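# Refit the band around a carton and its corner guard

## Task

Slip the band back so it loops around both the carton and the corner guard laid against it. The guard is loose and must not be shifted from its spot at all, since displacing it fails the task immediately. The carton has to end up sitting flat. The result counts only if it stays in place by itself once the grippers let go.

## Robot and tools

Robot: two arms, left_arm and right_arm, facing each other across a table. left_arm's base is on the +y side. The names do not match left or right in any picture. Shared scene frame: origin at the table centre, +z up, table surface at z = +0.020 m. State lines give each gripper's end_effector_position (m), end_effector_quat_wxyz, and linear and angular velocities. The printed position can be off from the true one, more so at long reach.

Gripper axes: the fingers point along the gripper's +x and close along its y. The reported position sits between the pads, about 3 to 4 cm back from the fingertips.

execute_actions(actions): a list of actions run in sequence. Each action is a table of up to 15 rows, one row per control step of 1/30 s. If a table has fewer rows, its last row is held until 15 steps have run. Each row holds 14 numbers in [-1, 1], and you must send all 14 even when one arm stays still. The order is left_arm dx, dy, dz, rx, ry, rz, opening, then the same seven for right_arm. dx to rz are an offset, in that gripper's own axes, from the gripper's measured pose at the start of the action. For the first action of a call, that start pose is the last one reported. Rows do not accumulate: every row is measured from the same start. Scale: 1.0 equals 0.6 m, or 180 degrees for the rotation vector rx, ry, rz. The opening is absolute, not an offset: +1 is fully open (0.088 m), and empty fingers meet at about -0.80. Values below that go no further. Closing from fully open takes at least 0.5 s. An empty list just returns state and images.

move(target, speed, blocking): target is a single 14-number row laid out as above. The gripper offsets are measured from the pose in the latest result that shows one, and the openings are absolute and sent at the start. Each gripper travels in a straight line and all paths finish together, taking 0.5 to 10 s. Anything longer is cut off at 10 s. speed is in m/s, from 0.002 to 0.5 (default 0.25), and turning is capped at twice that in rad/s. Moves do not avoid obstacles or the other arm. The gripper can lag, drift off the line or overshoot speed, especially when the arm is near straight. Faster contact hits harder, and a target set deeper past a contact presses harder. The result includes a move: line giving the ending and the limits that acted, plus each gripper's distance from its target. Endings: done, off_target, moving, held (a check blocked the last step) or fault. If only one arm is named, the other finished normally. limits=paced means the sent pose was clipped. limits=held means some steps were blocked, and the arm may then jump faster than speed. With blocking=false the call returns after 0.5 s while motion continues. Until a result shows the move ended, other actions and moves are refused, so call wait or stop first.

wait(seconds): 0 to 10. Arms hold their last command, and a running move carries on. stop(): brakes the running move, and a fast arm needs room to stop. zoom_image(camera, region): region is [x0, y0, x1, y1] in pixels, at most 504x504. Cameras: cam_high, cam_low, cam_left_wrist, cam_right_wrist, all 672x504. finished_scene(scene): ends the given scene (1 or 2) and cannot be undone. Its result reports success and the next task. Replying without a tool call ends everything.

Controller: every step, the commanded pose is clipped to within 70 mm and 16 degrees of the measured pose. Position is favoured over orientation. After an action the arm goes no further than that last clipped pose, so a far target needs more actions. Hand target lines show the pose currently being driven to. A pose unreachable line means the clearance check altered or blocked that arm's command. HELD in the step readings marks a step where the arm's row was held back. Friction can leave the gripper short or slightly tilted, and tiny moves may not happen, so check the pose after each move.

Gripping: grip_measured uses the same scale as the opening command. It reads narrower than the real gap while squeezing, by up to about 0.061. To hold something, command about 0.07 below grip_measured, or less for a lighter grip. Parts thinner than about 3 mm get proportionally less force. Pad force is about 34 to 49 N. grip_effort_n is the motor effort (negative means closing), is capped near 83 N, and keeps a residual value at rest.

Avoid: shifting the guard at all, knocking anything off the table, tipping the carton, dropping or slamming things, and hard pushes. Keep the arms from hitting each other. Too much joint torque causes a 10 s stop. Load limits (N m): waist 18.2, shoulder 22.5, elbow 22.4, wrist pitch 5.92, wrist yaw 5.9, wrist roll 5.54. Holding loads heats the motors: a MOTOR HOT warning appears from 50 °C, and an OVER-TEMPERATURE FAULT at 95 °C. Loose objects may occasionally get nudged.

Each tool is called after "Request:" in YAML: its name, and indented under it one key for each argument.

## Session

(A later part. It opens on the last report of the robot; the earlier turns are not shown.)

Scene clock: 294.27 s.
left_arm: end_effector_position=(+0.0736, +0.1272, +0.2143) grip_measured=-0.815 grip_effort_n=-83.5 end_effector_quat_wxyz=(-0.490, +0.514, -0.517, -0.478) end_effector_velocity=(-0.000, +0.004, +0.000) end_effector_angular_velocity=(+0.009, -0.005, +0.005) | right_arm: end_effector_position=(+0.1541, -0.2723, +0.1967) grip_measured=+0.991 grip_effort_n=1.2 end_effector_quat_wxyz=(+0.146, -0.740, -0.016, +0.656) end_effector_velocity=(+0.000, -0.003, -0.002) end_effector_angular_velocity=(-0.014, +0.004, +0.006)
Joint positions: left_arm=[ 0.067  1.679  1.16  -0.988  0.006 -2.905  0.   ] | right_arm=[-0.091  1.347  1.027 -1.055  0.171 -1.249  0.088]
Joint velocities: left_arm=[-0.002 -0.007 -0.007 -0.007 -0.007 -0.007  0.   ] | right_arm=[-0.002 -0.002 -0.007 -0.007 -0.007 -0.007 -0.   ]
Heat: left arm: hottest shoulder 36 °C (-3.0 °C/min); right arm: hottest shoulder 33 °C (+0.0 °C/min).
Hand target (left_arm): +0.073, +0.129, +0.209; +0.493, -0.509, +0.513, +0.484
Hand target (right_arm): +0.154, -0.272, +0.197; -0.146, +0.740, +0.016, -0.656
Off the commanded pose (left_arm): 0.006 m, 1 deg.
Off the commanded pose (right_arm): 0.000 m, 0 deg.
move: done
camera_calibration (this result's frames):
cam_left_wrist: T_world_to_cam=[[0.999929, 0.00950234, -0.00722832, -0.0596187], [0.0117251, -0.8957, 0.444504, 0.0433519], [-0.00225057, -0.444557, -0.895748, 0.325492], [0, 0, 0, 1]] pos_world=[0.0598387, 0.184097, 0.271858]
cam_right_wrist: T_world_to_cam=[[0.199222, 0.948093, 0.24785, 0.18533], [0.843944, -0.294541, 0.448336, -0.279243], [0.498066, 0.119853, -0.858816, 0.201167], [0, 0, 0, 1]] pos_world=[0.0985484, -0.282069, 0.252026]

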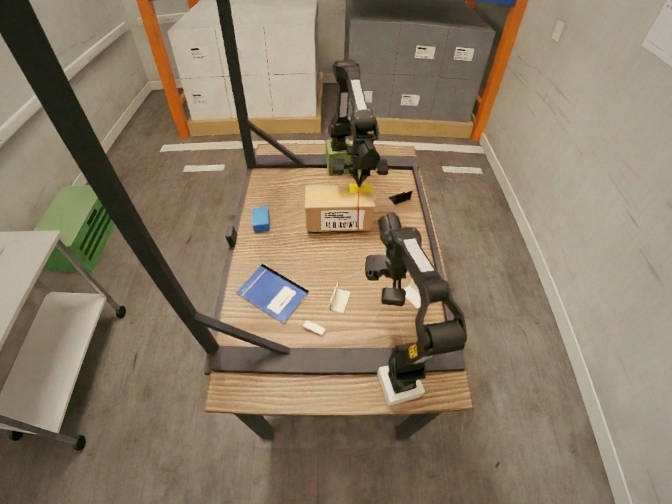

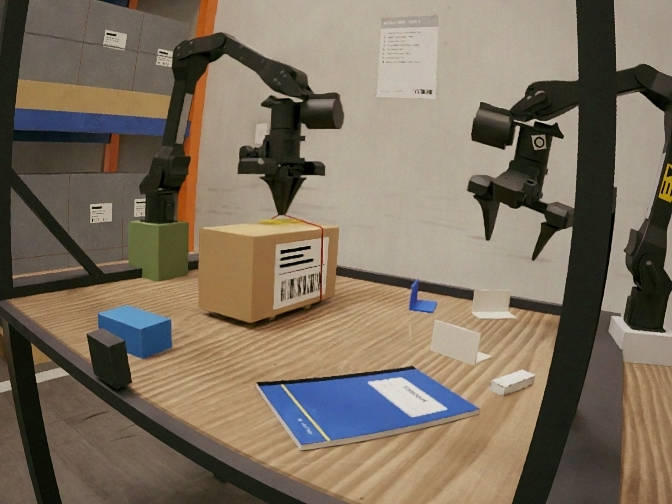

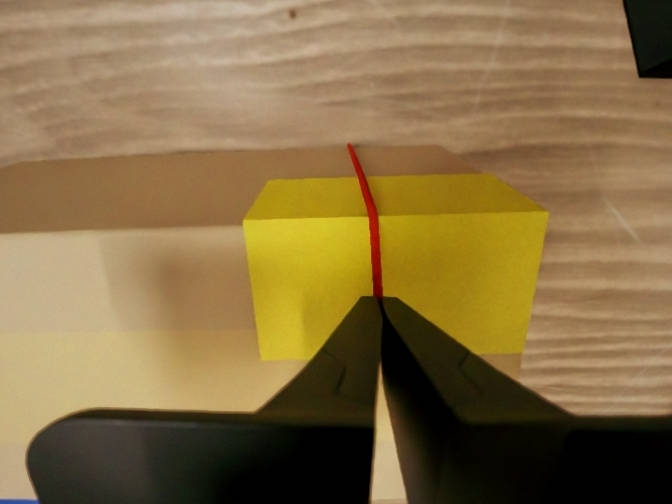

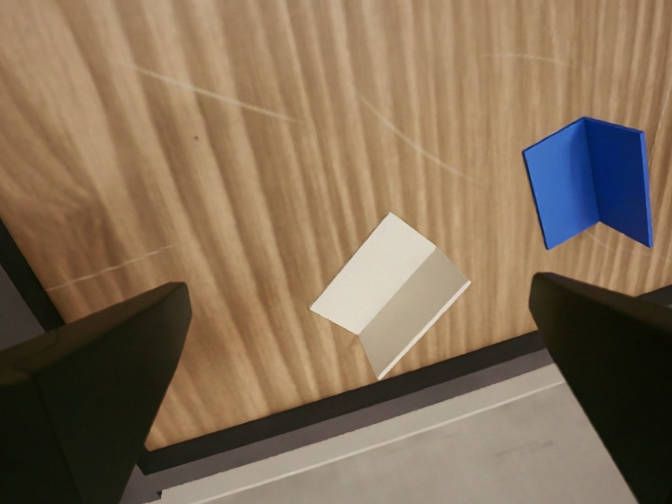

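Request:
execute_actions:
  actions:
    - [[0.014,0,0.003,0,0,0,-1,0,0,0,0,0,0,1]]
    - [[0.002,0,0,0,0,0,-0.75,0,0,0,0,0,0,1]]
    - [[0,0,0,0,0,0,-0.55,0,0,0,0,0,0,1]]

Request:
move:
  target: [-0.07,0,0.0,0,0,0,-0.55,0,0,0,0,0,0,1]
  speed: 0.06

Request:
zoom_image:
  camera: "cam_high"
  region: [335,175,385,240]

Scene clock: 301.37 s.
left_arm: end_effector_position=(+0.0740, +0.1256, +0.2094) grip_measured=-0.554 grip_effort_n=16.5 end_effector_quat_wxyz=(-0.487, +0.518, -0.520, -0.473) end_effector_velocity=(-0.000, +0.002, -0.000) end_effector_angular_velocity=(+0.009, -0.007, -0.024) | right_arm: end_effector_position=(+0.1541, -0.2723, +0.1967) grip_measured=+0.991 grip_effort_n=1.2 end_effector_quat_wxyz=(+0.146, -0.740, -0.016, +0.656) end_effector_velocity=(-0.001, -0.006, -0.000) end_effector_angular_velocity=(-0.019, +0.003, +0.011)
Joint positions: left_arm=[ 0.067  1.679  1.139 -0.953  0.006 -2.905  0.012] | right_arm=[-0.091  1.347  1.027 -1.055  0.171 -1.249  0.088]
Joint velocities: left_arm=[-0.002 -0.002 -0.002 -0.007 -0.007  0.022  0.   ] | right_arm=[ 0.002 -0.007 -0.002 -0.022 -0.007 -0.007  0.   ]
Heat: left arm: hottest shoulder 36 °C (-2.0 °C/min); right arm: hottest shoulder 33 °C (+0.0 °C/min).
Hand target (left_arm): +0.074, +0.126, +0.209; +0.487, -0.518, +0.520, +0.473
Hand target (right_arm): +0.154, -0.272, +0.197; -0.146, +0.740, +0.016, -0.656
Off the commanded pose (left_arm): 0.000 m, 0 deg.
Off the commanded pose (right_arm): 0.000 m, 0 deg.
Step readings (end_effector_position; steps 1 to 15: 1st action; 16 to 30: 2nd action; 31 to 45: 3rd action):
0: left_arm (+0.0736, +0.1272, +0.2143) | right_arm (+0.1541, -0.2723, +0.1967)
1: left_arm (+0.0737, +0.1269, +0.2137) | right_arm (+0.1541, -0.2723, +0.1967)
2: left_arm (+0.0738, +0.1263, +0.2125) | right_arm (+0.1541, -0.2723, +0.1967)
4: left_arm (+0.0738, +0.1266, +0.2106) | right_arm (+0.1541, -0.2723, +0.1967)
8: left_arm (+0.0739, +0.1262, +0.2096) | right_arm (+0.1541, -0.2723, +0.1967)
15: left_arm (+0.0738, +0.1263, +0.2094) | right_arm (+0.1541, -0.2723, +0.1967)
16: left_arm (+0.0739, +0.1262, +0.2094) | right_arm (+0.1541, -0.2723, +0.1967)
17: left_arm (+0.0739, +0.1260, +0.2094) | right_arm (+0.1541, -0.2723, +0.1967)
19: left_arm (+0.0739, +0.1259, +0.2094) | right_arm (+0.1541, -0.2723, +0.1967)
23: left_arm (+0.0739, +0.1258, +0.2094) | right_arm (+0.1541, -0.2723, +0.1967)
30: left_arm (+0.0740, +0.1256, +0.2094) | right_arm (+0.1541, -0.2723, +0.1967)
31: left_arm (+0.0740, +0.1256, +0.2094) | right_arm (+0.1541, -0.2723, +0.1967)
32: left_arm (+0.0740, +0.1256, +0.2094) | right_arm (+0.1541, -0.2723, +0.1967)
34: left_arm (+0.0740, +0.1256, +0.2094) | right_arm (+0.1541, -0.2723, +0.1967)
38: left_arm (+0.0740, +0.1256, +0.2094) | right_arm (+0.1541, -0.2723, +0.1967)
45: end_effector_position above
camera_calibration (this result's frames):
cam_left_wrist: T_world_to_cam=[[0.999947, 0.00942168, -0.00417917, -0.0606302], [0.01029, -0.889324, 0.457162, 0.0407164], [0.000590589, -0.45718, -0.889374, 0.320477], [0, 0, 0, 1]] pos_world=[0.0600188, 0.183297, 0.266156]
cam_right_wrist: T_world_to_cam=[[0.199222, 0.948093, 0.24785, 0.18533], [0.843944, -0.294541, 0.448336, -0.279243], [0.498066, 0.119853, -0.858816, 0.201167], [0, 0, 0, 1]] pos_world=[0.0985484, -0.282069, 0.252026]

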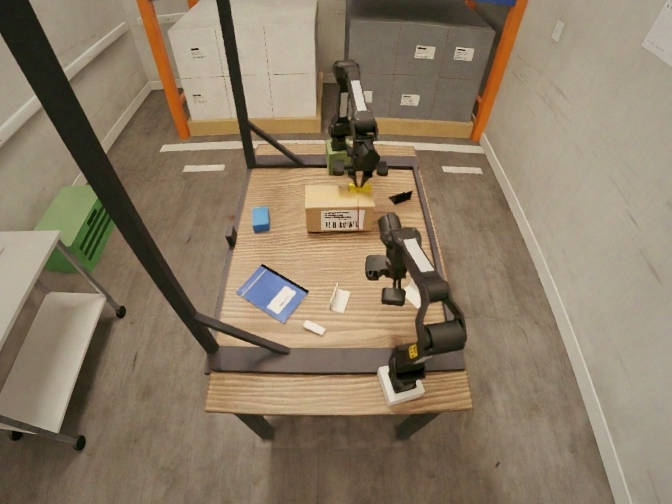

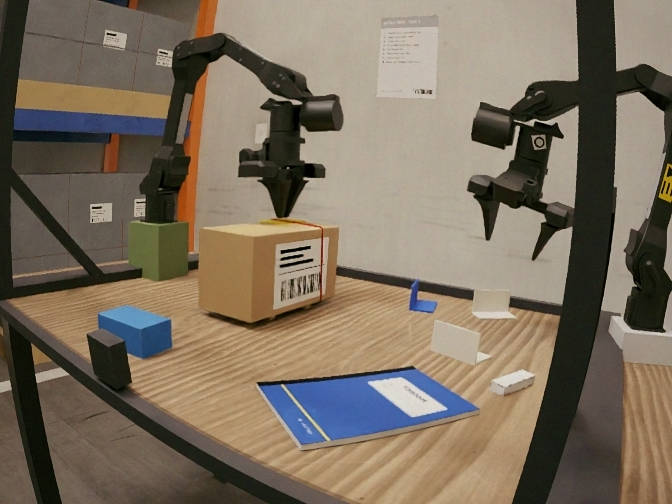

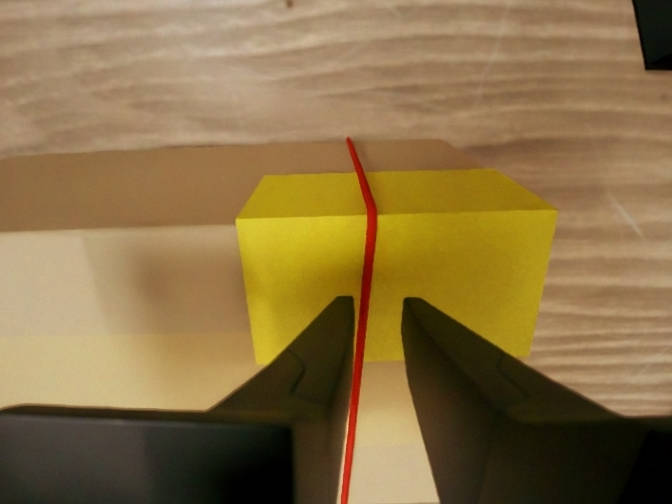

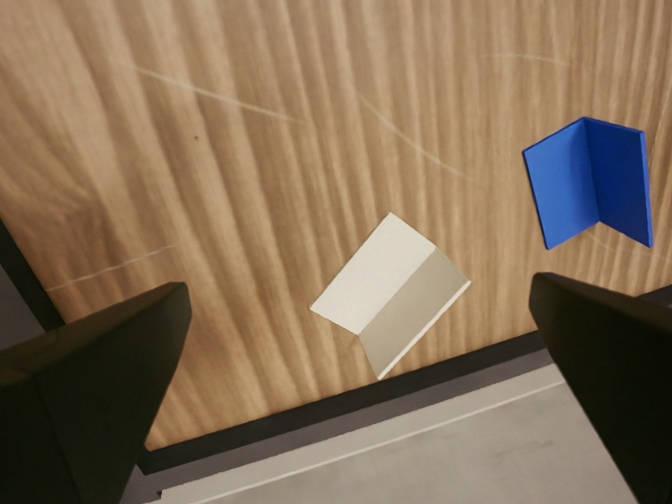

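Scene clock: 302.40 s.
left_arm: end_effector_position=(+0.0729, +0.1302, +0.2459) grip_measured=-0.553 grip_effort_n=17.0 end_effector_quat_wxyz=(-0.490, +0.513, -0.517, -0.478) end_effector_velocity=(-0.000, +0.002, -0.001) end_effector_angular_velocity=(+0.013, -0.004, +0.005) | right_arm: end_effector_position=(+0.1541, -0.2723, +0.1967) grip_measured=+0.991 grip_effort_n=1.6 end_effector_quat_wxyz=(+0.146, -0.740, -0.016, +0.656) end_effector_velocity=(-0.002, +0.001, +0.001) end_effector_angular_velocity=(+0.010, +0.007, +0.011)
Joint positions: left_arm=[ 0.067  1.643  1.25  -1.116  0.006 -2.905  0.012] | right_arm=[-0.091  1.347  1.027 -1.055  0.171 -1.249  0.088]
Joint velocities: left_arm=[-0.002  0.002 -0.002 -0.007 -0.007 -0.007  0.   ] | right_arm=[ 0.002 -0.007 -0.002  0.007 -0.007 -0.007  0.   ]
Heat: left arm: hottest shoulder 36 °C (-2.0 °C/min); right arm: hottest shoulder 33 °C (+0.0 °C/min).
Hand target (left_arm): +0.073, +0.129, +0.251; +0.487, -0.518, +0.520, +0.473
Hand target (right_arm): +0.154, -0.272, +0.197; -0.146, +0.740, +0.016, -0.656
Off the commanded pose (left_arm): 0.006 m, 1 deg.
Off the commanded pose (right_arm): 0.000 m, 0 deg.
move: done
camera_calibration (this result's frames):
cam_left_wrist: T_world_to_cam=[[0.999924, 0.0095219, -0.00778986, -0.0586106], [0.0119851, -0.896855, 0.442162, 0.0326922], [-0.00277614, -0.442222, -0.896901, 0.355149], [0, 0, 0, 1]] pos_world=[0.0592003, 0.186933, 0.303622]
cam_right_wrist: T_world_to_cam=[[0.199222, 0.948093, 0.24785, 0.18533], [0.843944, -0.294541, 0.448336, -0.279243], [0.498066, 0.119853, -0.858816, 0.201167], [0, 0, 0, 1]] pos_world=[0.0985484, -0.282069, 0.252026]

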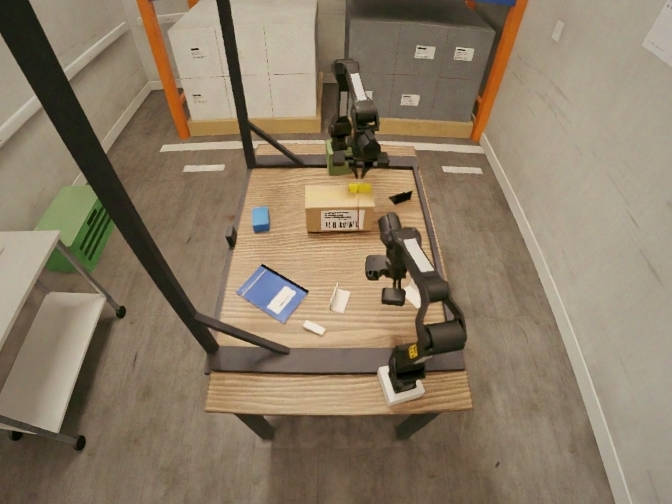

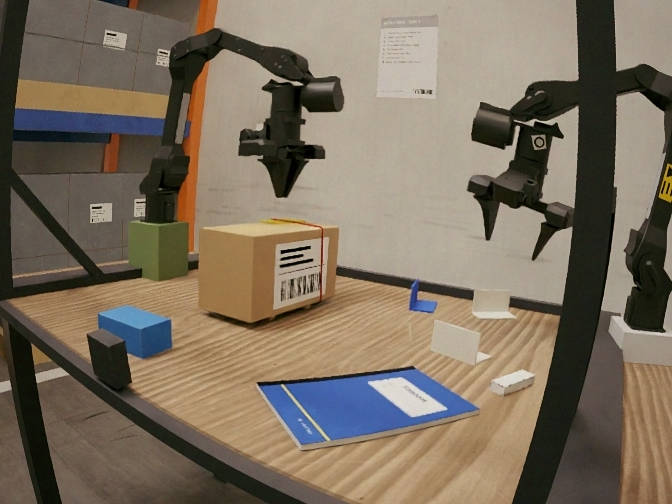

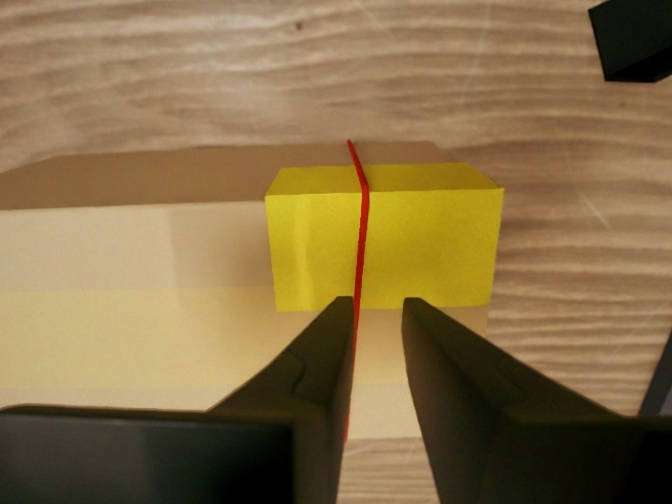

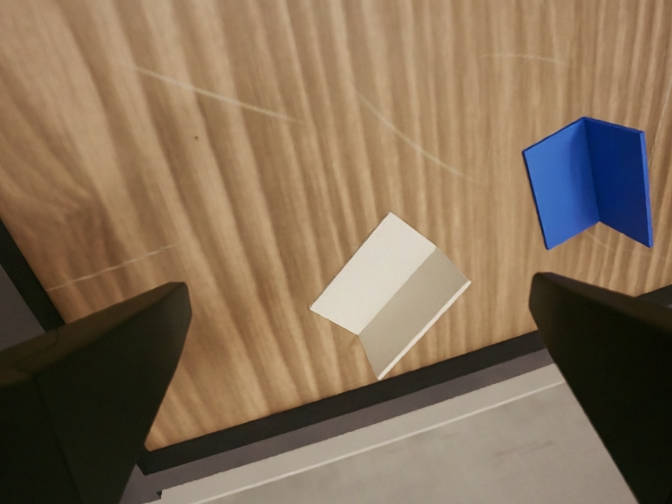

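Region (335, 175, 385, 240) of cam_high's 672x504 image, scaled by 7.754, with more detail than that image has; it fills the left 388 columns of this view, and the rest is white.

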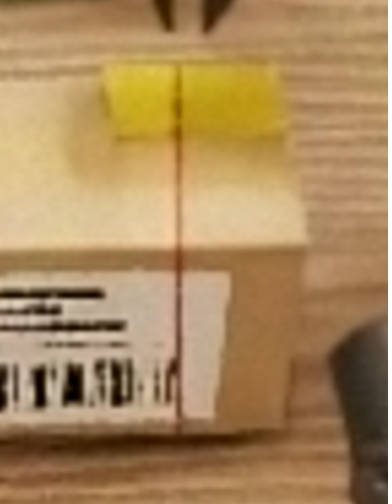

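Request:
move:
  target: [0.045,0.007,-0.135,0,-0.02,0,-0.58,0,0,0,0,0,0,1]
  speed: 0.07

Scene clock: 307.47 s.
left_arm: end_effector_position=(+0.0685, +0.0496, +0.2275) grip_measured=-0.577 grip_effort_n=-15.6 end_effector_quat_wxyz=(-0.503, +0.500, -0.506, -0.491) end_effector_velocity=(+0.003, -0.002, +0.005) end_effector_angular_velocity=(-0.009, -0.023, +0.020) | right_arm: end_effector_position=(+0.1541, -0.2723, +0.1967) grip_measured=+0.991 grip_effort_n=1.6 end_effector_quat_wxyz=(+0.146, -0.740, -0.016, +0.656) end_effector_velocity=(-0.002, -0.007, -0.002) end_effector_angular_velocity=(-0.028, +0.013, +0.023)
Joint positions: left_arm=[ 0.005  1.991  1.615 -1.183 -0.004 -2.964  0.011] | right_arm=[-0.091  1.347  1.027 -1.055  0.171 -1.249  0.088]
Joint velocities: left_arm=[-0.002 -0.002  0.017 -0.007 -0.022 -0.022 -0.   ] | right_arm=[-0.002 -0.007 -0.007 -0.022 -0.022 -0.022 -0.   ]
Heat: left arm: hottest shoulder 36 °C (-2.0 °C/min); right arm: hottest shoulder 33 °C (+0.0 °C/min).
Hand target (left_arm): +0.068, +0.048, +0.223; +0.506, -0.498, +0.501, +0.495
Hand target (right_arm): +0.154, -0.272, +0.197; -0.146, +0.740, +0.016, -0.656
Off the commanded pose (left_arm): 0.004 m, 1 deg.
Off the commanded pose (right_arm): 0.000 m, 0 deg.
move: done
camera_calibration (this result's frames):
cam_left_wrist: T_world_to_cam=[[0.999932, 0.00723777, -0.00914641, -0.0531645], [0.0102719, -0.917936, 0.396595, -0.0198736], [-0.00552535, -0.396662, -0.917948, 0.305733], [0, 0, 0, 1]] pos_world=[0.0550543, 0.103415, 0.288043]
cam_right_wrist: T_world_to_cam=[[0.199222, 0.948093, 0.24785, 0.18533], [0.843944, -0.294541, 0.448336, -0.279243], [0.498066, 0.119853, -0.858816, 0.201167], [0, 0, 0, 1]] pos_world=[0.0985484, -0.282069, 0.252026]

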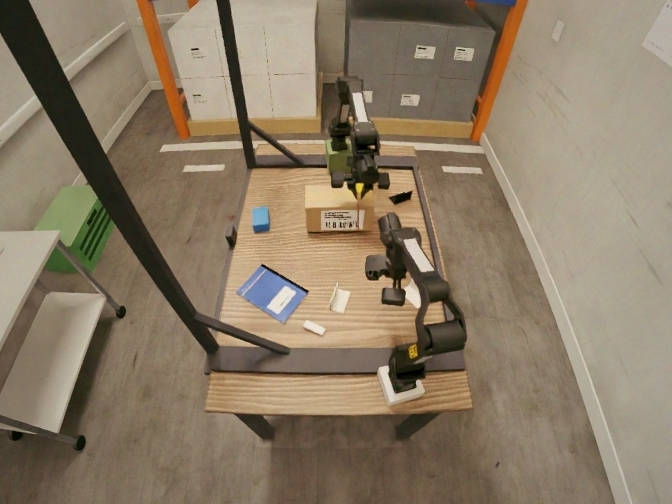

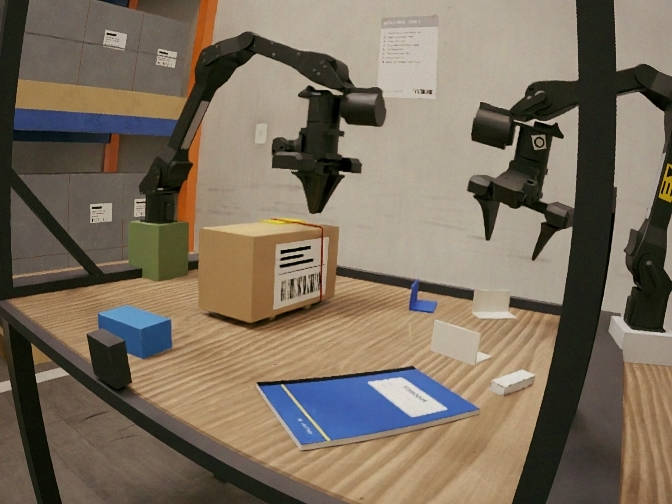

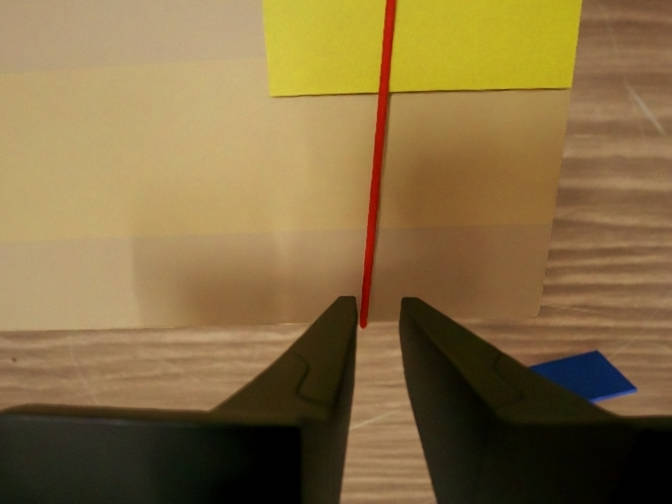

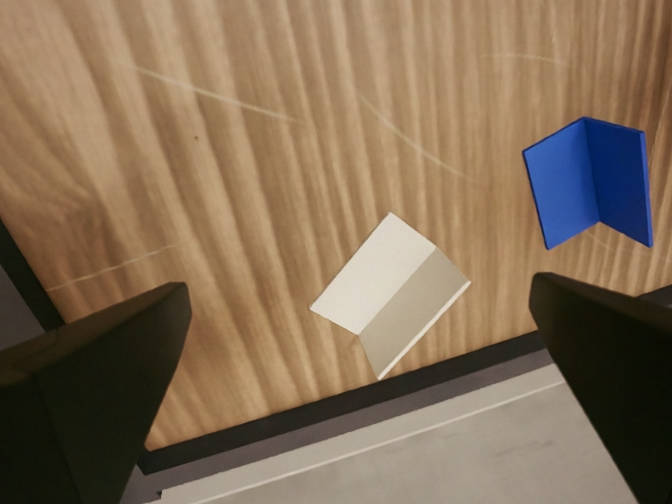

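Request:
move:
  target: [0.036,0.001,0.003,0,0,0,-0.58,0,0,0,0,0,0,1]
  speed: 0.025

Scene clock: 316.03 s.
left_arm: end_effector_position=(+0.0686, +0.0491, +0.2110) grip_measured=-0.577 grip_effort_n=-15.6 end_effector_quat_wxyz=(-0.500, +0.504, -0.509, -0.487) end_effector_velocity=(-0.005, +0.005, -0.002) end_effector_angular_velocity=(+0.025, +0.012, -0.000) | right_arm: end_effector_position=(+0.1541, -0.2723, +0.1967) grip_measured=+0.991 grip_effort_n=1.6 end_effector_quat_wxyz=(+0.146, -0.740, -0.016, +0.656) end_effector_velocity=(-0.001, -0.003, +0.000) end_effector_angular_velocity=(-0.007, +0.019, +0.004)
Joint positions: left_arm=[ 0.005  1.992  1.549 -1.102 -0.004 -2.964  0.011] | right_arm=[-0.091  1.347  1.027 -1.055  0.171 -1.249  0.088]
Joint velocities: left_arm=[-0.007  0.002 -0.002 -0.022  0.007 -0.007 -0.   ] | right_arm=[-0.007 -0.007 -0.002 -0.007 -0.022 -0.007 -0.   ]
Heat: left arm: hottest shoulder 36 °C (-1.0 °C/min); right arm: hottest shoulder 33 °C (+0.0 °C/min).
Hand target (left_arm): +0.068, +0.051, +0.206; +0.503, -0.500, +0.506, +0.491
Hand target (right_arm): +0.154, -0.272, +0.197; -0.146, +0.740, +0.016, -0.656
Off the commanded pose (left_arm): 0.006 m, 1 deg.
Off the commanded pose (right_arm): 0.000 m, 0 deg.
move: done
camera_calibration (this result's frames):
cam_left_wrist: T_world_to_cam=[[0.999948, 0.00750391, -0.00695535, -0.0538725], [0.00969501, -0.912161, 0.409717, -0.0168141], [-0.00326992, -0.409763, -0.912186, 0.289632], [0, 0, 0, 1]] pos_world=[0.0549798, 0.103748, 0.270713]
cam_right_wrist: T_world_to_cam=[[0.199222, 0.948093, 0.24785, 0.18533], [0.843944, -0.294541, 0.448336, -0.279243], [0.498066, 0.119853, -0.858816, 0.201167], [0, 0, 0, 1]] pos_world=[0.0985484, -0.282069, 0.252026]

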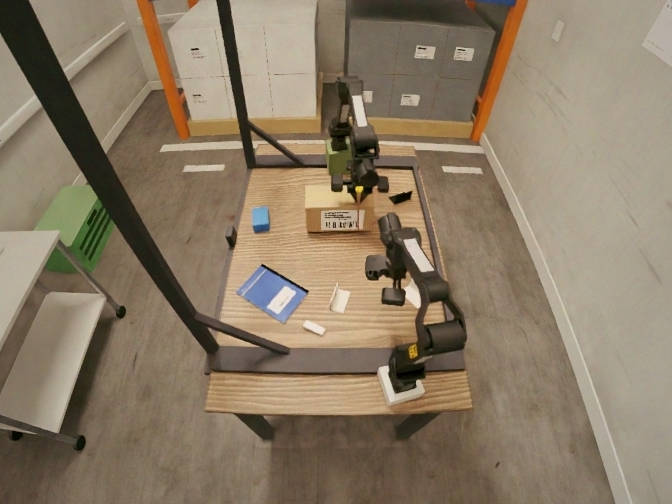

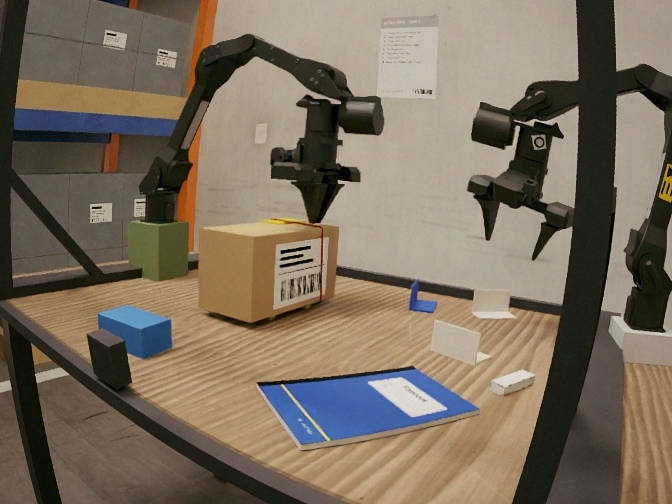

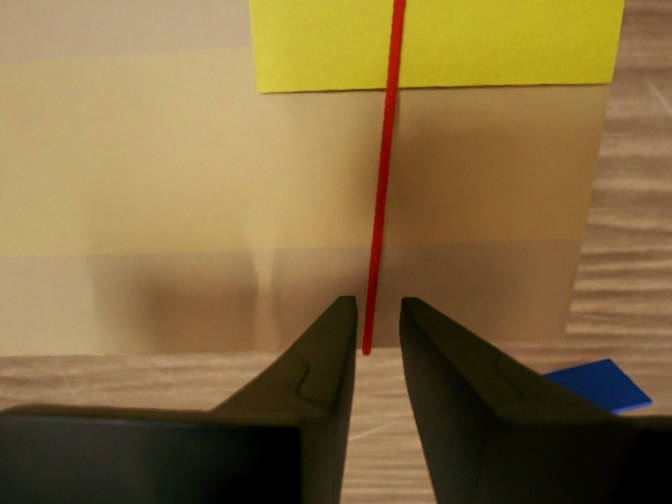

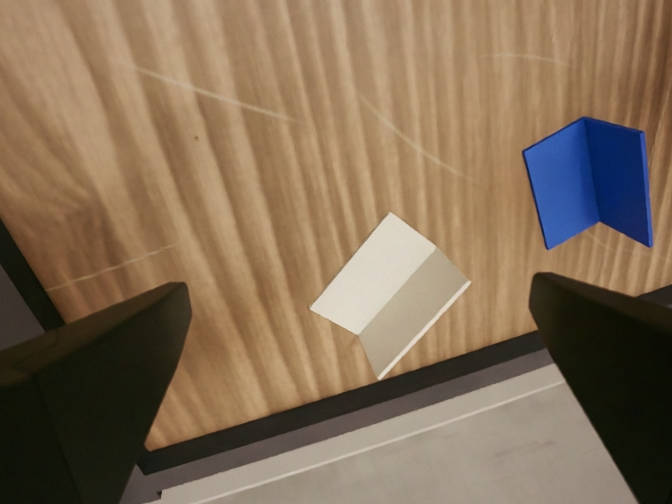

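Request:
execute_actions:
  actions:
    - [[0.018,0.002,0.002,0,0,0,-0.6,0,0,0,0,0,0,1]]
    - [[0.012,0,0.002,0,0,0,-0.6,0,0,0,0,0,0,1]]
    - [[0.010,0,0.002,0,0,0,-0.62,0,0,0,0,0,0,1]]

Scene clock: 321.83 s.
left_arm: end_effector_position=(+0.0685, +0.0473, +0.2023) grip_measured=-0.616 grip_effort_n=-18.8 end_effector_quat_wxyz=(-0.495, +0.511, -0.514, -0.480) end_effector_velocity=(-0.002, +0.002, +0.000) end_effector_angular_velocity=(+0.008, -0.005, +0.015) | right_arm: end_effector_position=(+0.1541, -0.2723, +0.1967) grip_measured=+0.991 grip_effort_n=1.2 end_effector_quat_wxyz=(+0.146, -0.740, -0.016, +0.656) end_effector_velocity=(-0.001, -0.005, -0.002) end_effector_angular_velocity=(-0.031, -0.002, +0.025)
Joint positions: left_arm=[ 0.005  1.985  1.503 -1.037 -0.003 -2.964  0.009] | right_arm=[-0.091  1.347  1.027 -1.055  0.171 -1.249  0.088]
Joint velocities: left_arm=[-0.007 -0.002 -0.002 -0.007 -0.007 -0.022 -0.   ] | right_arm=[ 0.002  0.002 -0.002 -0.022 -0.007 -0.022 -0.   ]
Heat: left arm: hottest shoulder 37 °C (+0.0 °C/min); right arm: hottest shoulder 33 °C (+0.0 °C/min).
Hand target (left_arm): +0.069, +0.048, +0.196; +0.496, -0.509, +0.513, +0.481
Hand target (right_arm): +0.154, -0.272, +0.197; -0.146, +0.740, +0.016, -0.656
Off the commanded pose (left_arm): 0.006 m, 0 deg.
Off the commanded pose (right_arm): 0.000 m, 0 deg.
Step readings (end_effector_position; steps 1 to 15: 1st action; 16 to 30: 2nd action; 31 to 45: 3rd action):
0: left_arm (+0.0686, +0.0491, +0.2109) | right_arm (+0.1541, -0.2723, +0.1967)
1: left_arm (+0.0687, +0.0487, +0.2100) | right_arm (+0.1541, -0.2723, +0.1967)
2: left_arm (+0.0688, +0.0479, +0.2086) | right_arm (+0.1541, -0.2723, +0.1967)
4: left_arm (+0.0688, +0.0480, +0.2063) | right_arm (+0.1541, -0.2723, +0.1967)
8: left_arm (+0.0688, +0.0479, +0.2048) | right_arm (+0.1541, -0.2723, +0.1967)
15: left_arm (+0.0689, +0.0477, +0.2045) | right_arm (+0.1541, -0.2723, +0.1967)
16: left_arm (+0.0689, +0.0474, +0.2040) | right_arm (+0.1541, -0.2723, +0.1967)
17: left_arm (+0.0689, +0.0473, +0.2033) | right_arm (+0.1541, -0.2723, +0.1967)
19: left_arm (+0.0689, +0.0474, +0.2026) | right_arm (+0.1541, -0.2723, +0.1967)
23: left_arm (+0.0689, +0.0473, +0.2024) | right_arm (+0.1541, -0.2723, +0.1967)
30: left_arm (+0.0689, +0.0474, +0.2023) | right_arm (+0.1541, -0.2723, +0.1967)
31: left_arm (+0.0689, +0.0473, +0.2022) | right_arm (+0.1541, -0.2723, +0.1967)
32: left_arm (+0.0688, +0.0473, +0.2022) | right_arm (+0.1541, -0.2723, +0.1967)
34: left_arm (+0.0687, +0.0474, +0.2021) | right_arm (+0.1541, -0.2723, +0.1967)
38: left_arm (+0.0687, +0.0474, +0.2022) | right_arm (+0.1541, -0.2723, +0.1967)
45: end_effector_position above
camera_calibration (this result's frames):
cam_left_wrist: T_world_to_cam=[[0.999966, 0.00691574, -0.00458766, -0.054277], [0.00822009, -0.901432, 0.432843, -0.0199435], [-0.00114203, -0.432866, -0.901457, 0.279734], [0, 0, 0, 1]] pos_world=[0.0547586, 0.103485, 0.260552]
cam_right_wrist: T_world_to_cam=[[0.199222, 0.948093, 0.24785, 0.18533], [0.843944, -0.294541, 0.448336, -0.279243], [0.498066, 0.119853, -0.858816, 0.201167], [0, 0, 0, 1]] pos_world=[0.0985484, -0.282069, 0.252026]

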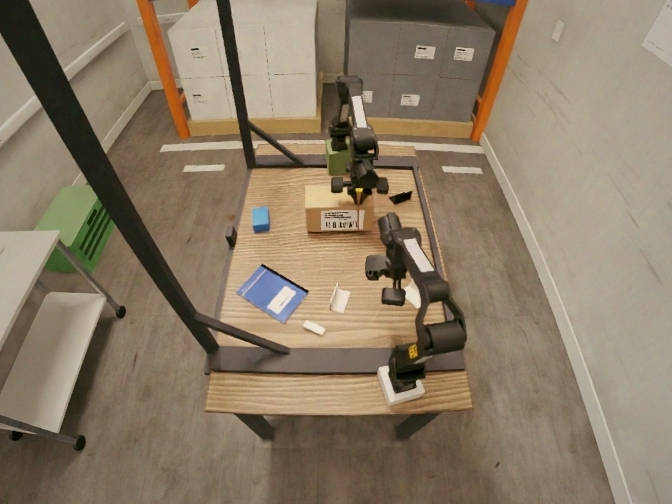

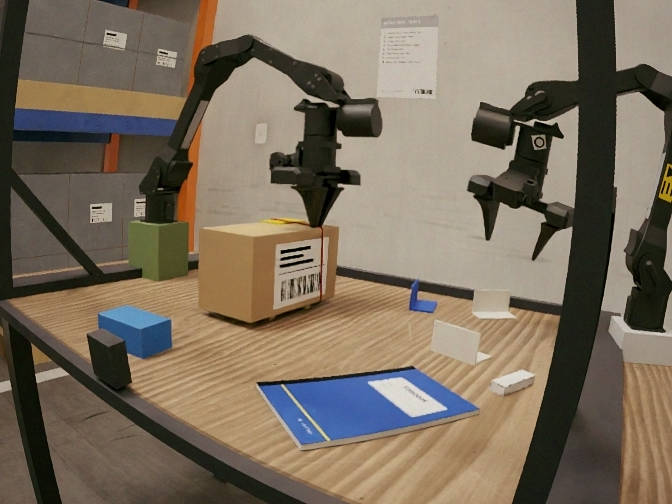

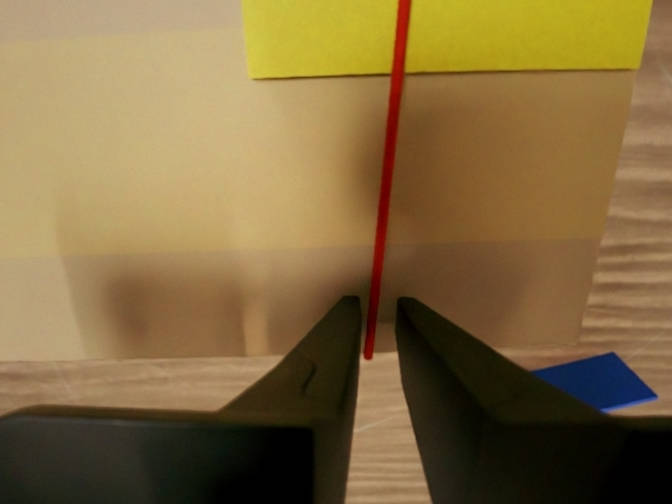

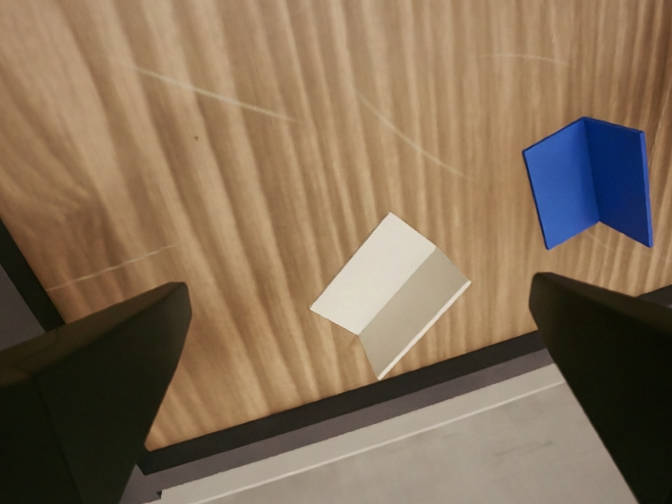

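Request:
execute_actions:
  actions:
    - [[0.008,0,0,0,0,0,-0.75,0,0,0,0,0,0,1]]
    - [[0.008,0,0,0,0,0,-1,0,0,0,0,0,0,1]]
    - [[-0.012,0,0,0,0,0,-1,0,0,0,0,0,0,1]]
    - [[-0.012,0,0,0,0,0,-1,0,0,0,0,0,0,1]]

Request:
move:
  target: [-0.014,0,-0.065,0,-0.01,0,-1,0,0,0,0,0,0,1]
  speed: 0.02

Scene clock: 329.60 s.
left_arm: end_effector_position=(+0.0675, +0.0468, +0.2087) grip_measured=-0.815 grip_effort_n=-83.5 end_effector_quat_wxyz=(-0.495, +0.509, -0.515, -0.480) end_effector_velocity=(-0.002, +0.002, -0.002) end_effector_angular_velocity=(+0.011, +0.009, +0.005) | right_arm: end_effector_position=(+0.1541, -0.2723, +0.1967) grip_measured=+0.991 grip_effort_n=1.2 end_effector_quat_wxyz=(+0.146, -0.740, -0.016, +0.656) end_effector_velocity=(+0.000, -0.004, +0.000) end_effector_angular_velocity=(-0.019, +0.003, +0.006)
Joint positions: left_arm=[ 0.003  1.983  1.526 -1.065 -0.    -2.964  0.   ] | right_arm=[-0.091  1.347  1.027 -1.055  0.171 -1.249  0.088]
Joint velocities: left_arm=[-0.002  0.002 -0.002 -0.007  0.007 -0.007  0.   ] | right_arm=[-0.002 -0.002  0.002 -0.022 -0.007 -0.007 -0.   ]
Heat: left arm: hottest shoulder 38 °C (+2.0 °C/min); right arm: hottest shoulder 33 °C (+0.0 °C/min).
Hand target (left_arm): +0.067, +0.046, +0.213; +0.493, -0.511, +0.516, +0.479
Hand target (right_arm): +0.154, -0.272, +0.197; -0.146, +0.740, +0.016, -0.656
Off the commanded pose (left_arm): 0.004 m, 0 deg.
Off the commanded pose (right_arm): 0.000 m, 0 deg.
Step readings (end_effector_position; steps 1 to 15: 1st action; 16 to 30: 2nd action; 31 to 45: 3rd action; 46 to 60: 4th action):
0: left_arm (+0.0685, +0.0473, +0.2023) | right_arm (+0.1541, -0.2723, +0.1967)
1: left_arm (+0.0684, +0.0472, +0.2023) | right_arm (+0.1541, -0.2723, +0.1967)
2: left_arm (+0.0682, +0.0467, +0.2024) | right_arm (+0.1541, -0.2723, +0.1967)
4: left_arm (+0.0680, +0.0461, +0.2025) | right_arm (+0.1541, -0.2723, +0.1967)
8: left_arm (+0.0679, +0.0457, +0.2025) | right_arm (+0.1541, -0.2723, +0.1967)
15: left_arm (+0.0679, +0.0456, +0.2025) | right_arm (+0.1541, -0.2723, +0.1967)
16: left_arm (+0.0679, +0.0454, +0.2025) | right_arm (+0.1541, -0.2723, +0.1967)
17: left_arm (+0.0678, +0.0450, +0.2025) | right_arm (+0.1541, -0.2723, +0.1967)
19: left_arm (+0.0678, +0.0449, +0.2025) | right_arm (+0.1541, -0.2723, +0.1967)
23: left_arm (+0.0678, +0.0449, +0.2025) | right_arm (+0.1541, -0.2723, +0.1967)
30: left_arm (+0.0678, +0.0449, +0.2025) | right_arm (+0.1541, -0.2723, +0.1967)
31: left_arm (+0.0678, +0.0448, +0.2033) | right_arm (+0.1541, -0.2723, +0.1967)
32: left_arm (+0.0678, +0.0449, +0.2040) | right_arm (+0.1541, -0.2723, +0.1967)
34: left_arm (+0.0677, +0.0455, +0.2048) | right_arm (+0.1541, -0.2723, +0.1967)
38: left_arm (+0.0676, +0.0461, +0.2055) | right_arm (+0.1541, -0.2723, +0.1967)
45: left_arm (+0.0676, +0.0461, +0.2058) | right_arm (+0.1541, -0.2723, +0.1967)
46: left_arm (+0.0676, +0.0463, +0.2063) | right_arm (+0.1541, -0.2723, +0.1967)
47: left_arm (+0.0675, +0.0465, +0.2069) | right_arm (+0.1541, -0.2723, +0.1967)
49: left_arm (+0.0675, +0.0466, +0.2078) | right_arm (+0.1541, -0.2723, +0.1967)
53: left_arm (+0.0675, +0.0468, +0.2085) | right_arm (+0.1541, -0.2723, +0.1967)
60: end_effector_position above
camera_calibration (this result's frames):
cam_left_wrist: T_world_to_cam=[[0.999959, 0.00488418, -0.00757097, -0.0524698], [0.00767133, -0.902243, 0.43116, -0.0227868], [-0.00472499, -0.431201, -0.902244, 0.285587], [0, 0, 0, 1]] pos_world=[0.0539918, 0.102843, 0.267097]
cam_right_wrist: T_world_to_cam=[[0.199222, 0.948093, 0.24785, 0.18533], [0.843944, -0.294541, 0.448336, -0.279243], [0.498066, 0.119853, -0.858816, 0.201167], [0, 0, 0, 1]] pos_world=[0.0985484, -0.282069, 0.252026]

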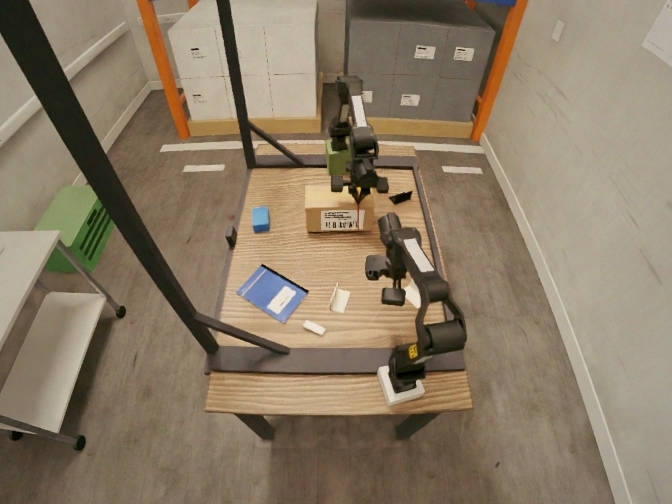

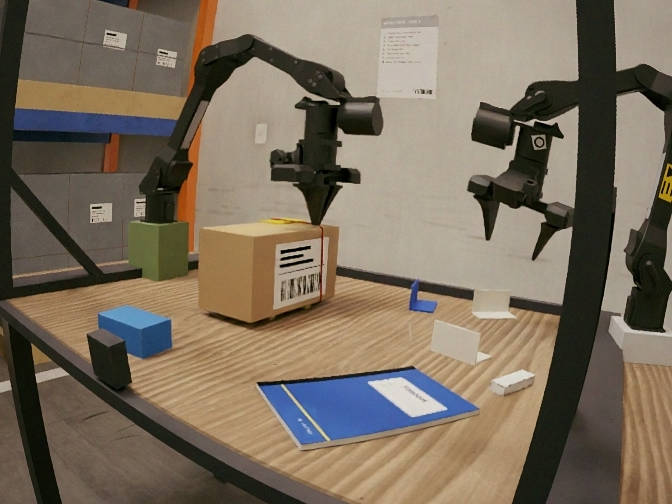

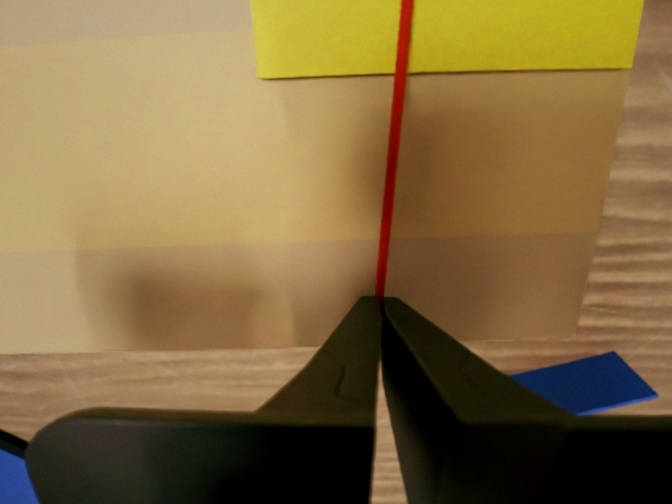

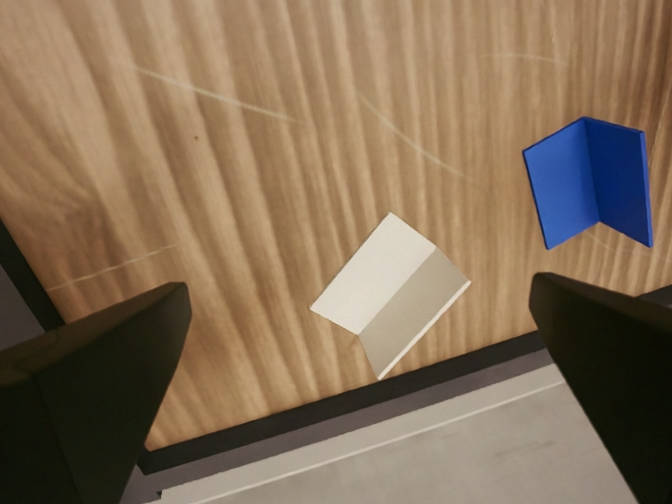

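Scene clock: 331.83 s.
left_arm: end_effector_position=(+0.0680, +0.0168, +0.2162) grip_measured=-0.815 grip_effort_n=-83.5 end_effector_quat_wxyz=(-0.507, +0.494, -0.502, -0.496) end_effector_velocity=(-0.000, +0.001, +0.001) end_effector_angular_velocity=(+0.013, -0.005, -0.010) | right_arm: end_effector_position=(+0.1541, -0.2723, +0.1967) grip_measured=+0.991 grip_effort_n=2.1 end_effector_quat_wxyz=(+0.146, -0.740, -0.016, +0.656) end_effector_velocity=(-0.000, -0.002, -0.001) end_effector_angular_velocity=(-0.011, +0.001, +0.020)
Joint positions: left_arm=[-0.009  2.143  1.798 -1.231 -0.005 -2.976  0.   ] | right_arm=[-0.091  1.347  1.027 -1.055  0.171 -1.249  0.088]
Joint velocities: left_arm=[-0.002  0.007  0.017 -0.022 -0.007  0.007  0.   ] | right_arm=[-0.002 -0.002 -0.002 -0.007 -0.007 -0.022  0.   ]
Heat: left arm: hottest shoulder 38 °C (+2.0 °C/min); right arm: hottest shoulder 33 °C (+0.0 °C/min).
Hand target (left_arm): +0.067, +0.009, +0.219; +0.503, -0.501, +0.507, +0.489
Hand target (right_arm): +0.154, -0.272, +0.197; -0.146, +0.740, +0.016, -0.656
Off the commanded pose (left_arm): 0.009 m, 1 deg.
Off the commanded pose (right_arm): 0.000 m, 0 deg.
move: off_target (left_arm)
camera_calibration (this result's frames):
cam_left_wrist: T_world_to_cam=[[0.999918, 0.00589118, -0.0113512, -0.0519709], [0.00976853, -0.92469, 0.380595, -0.0418739], [-0.00825422, -0.380675, -0.924672, 0.283686], [0, 0, 0, 1]] pos_world=[0.0547173, 0.0695781, 0.277664]
cam_right_wrist: T_world_to_cam=[[0.199222, 0.948093, 0.24785, 0.18533], [0.843944, -0.294541, 0.448336, -0.279243], [0.498066, 0.119853, -0.858816, 0.201167], [0, 0, 0, 1]] pos_world=[0.0985484, -0.282069, 0.252026]

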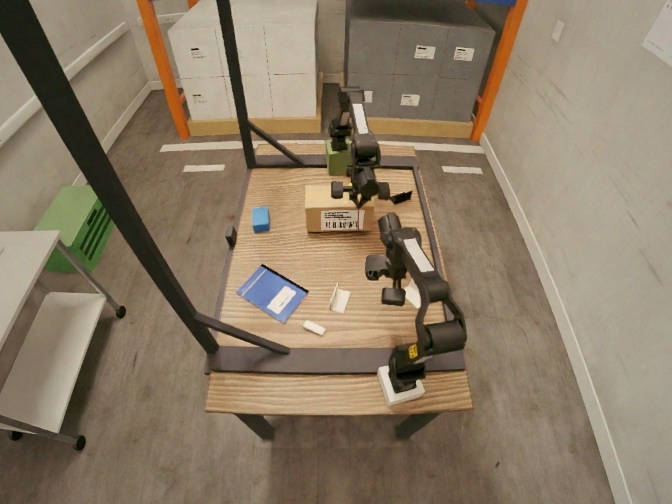

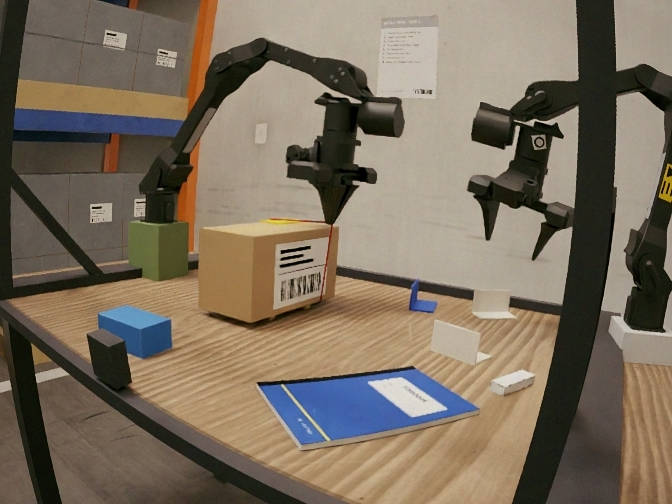

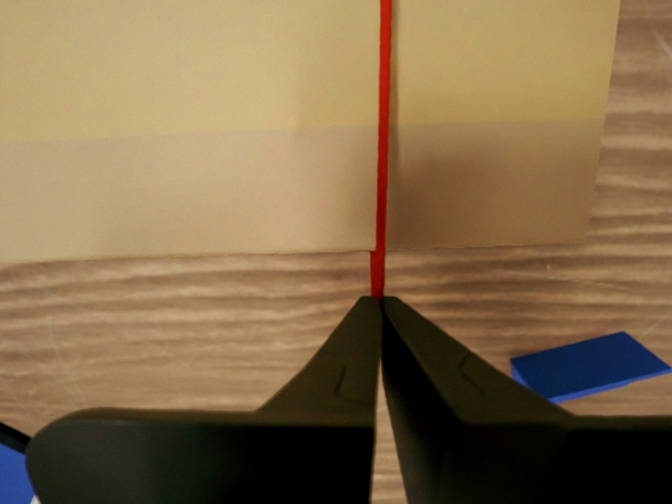

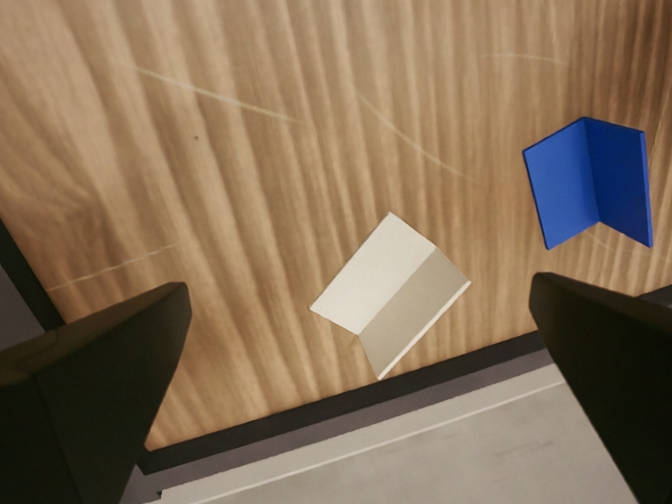

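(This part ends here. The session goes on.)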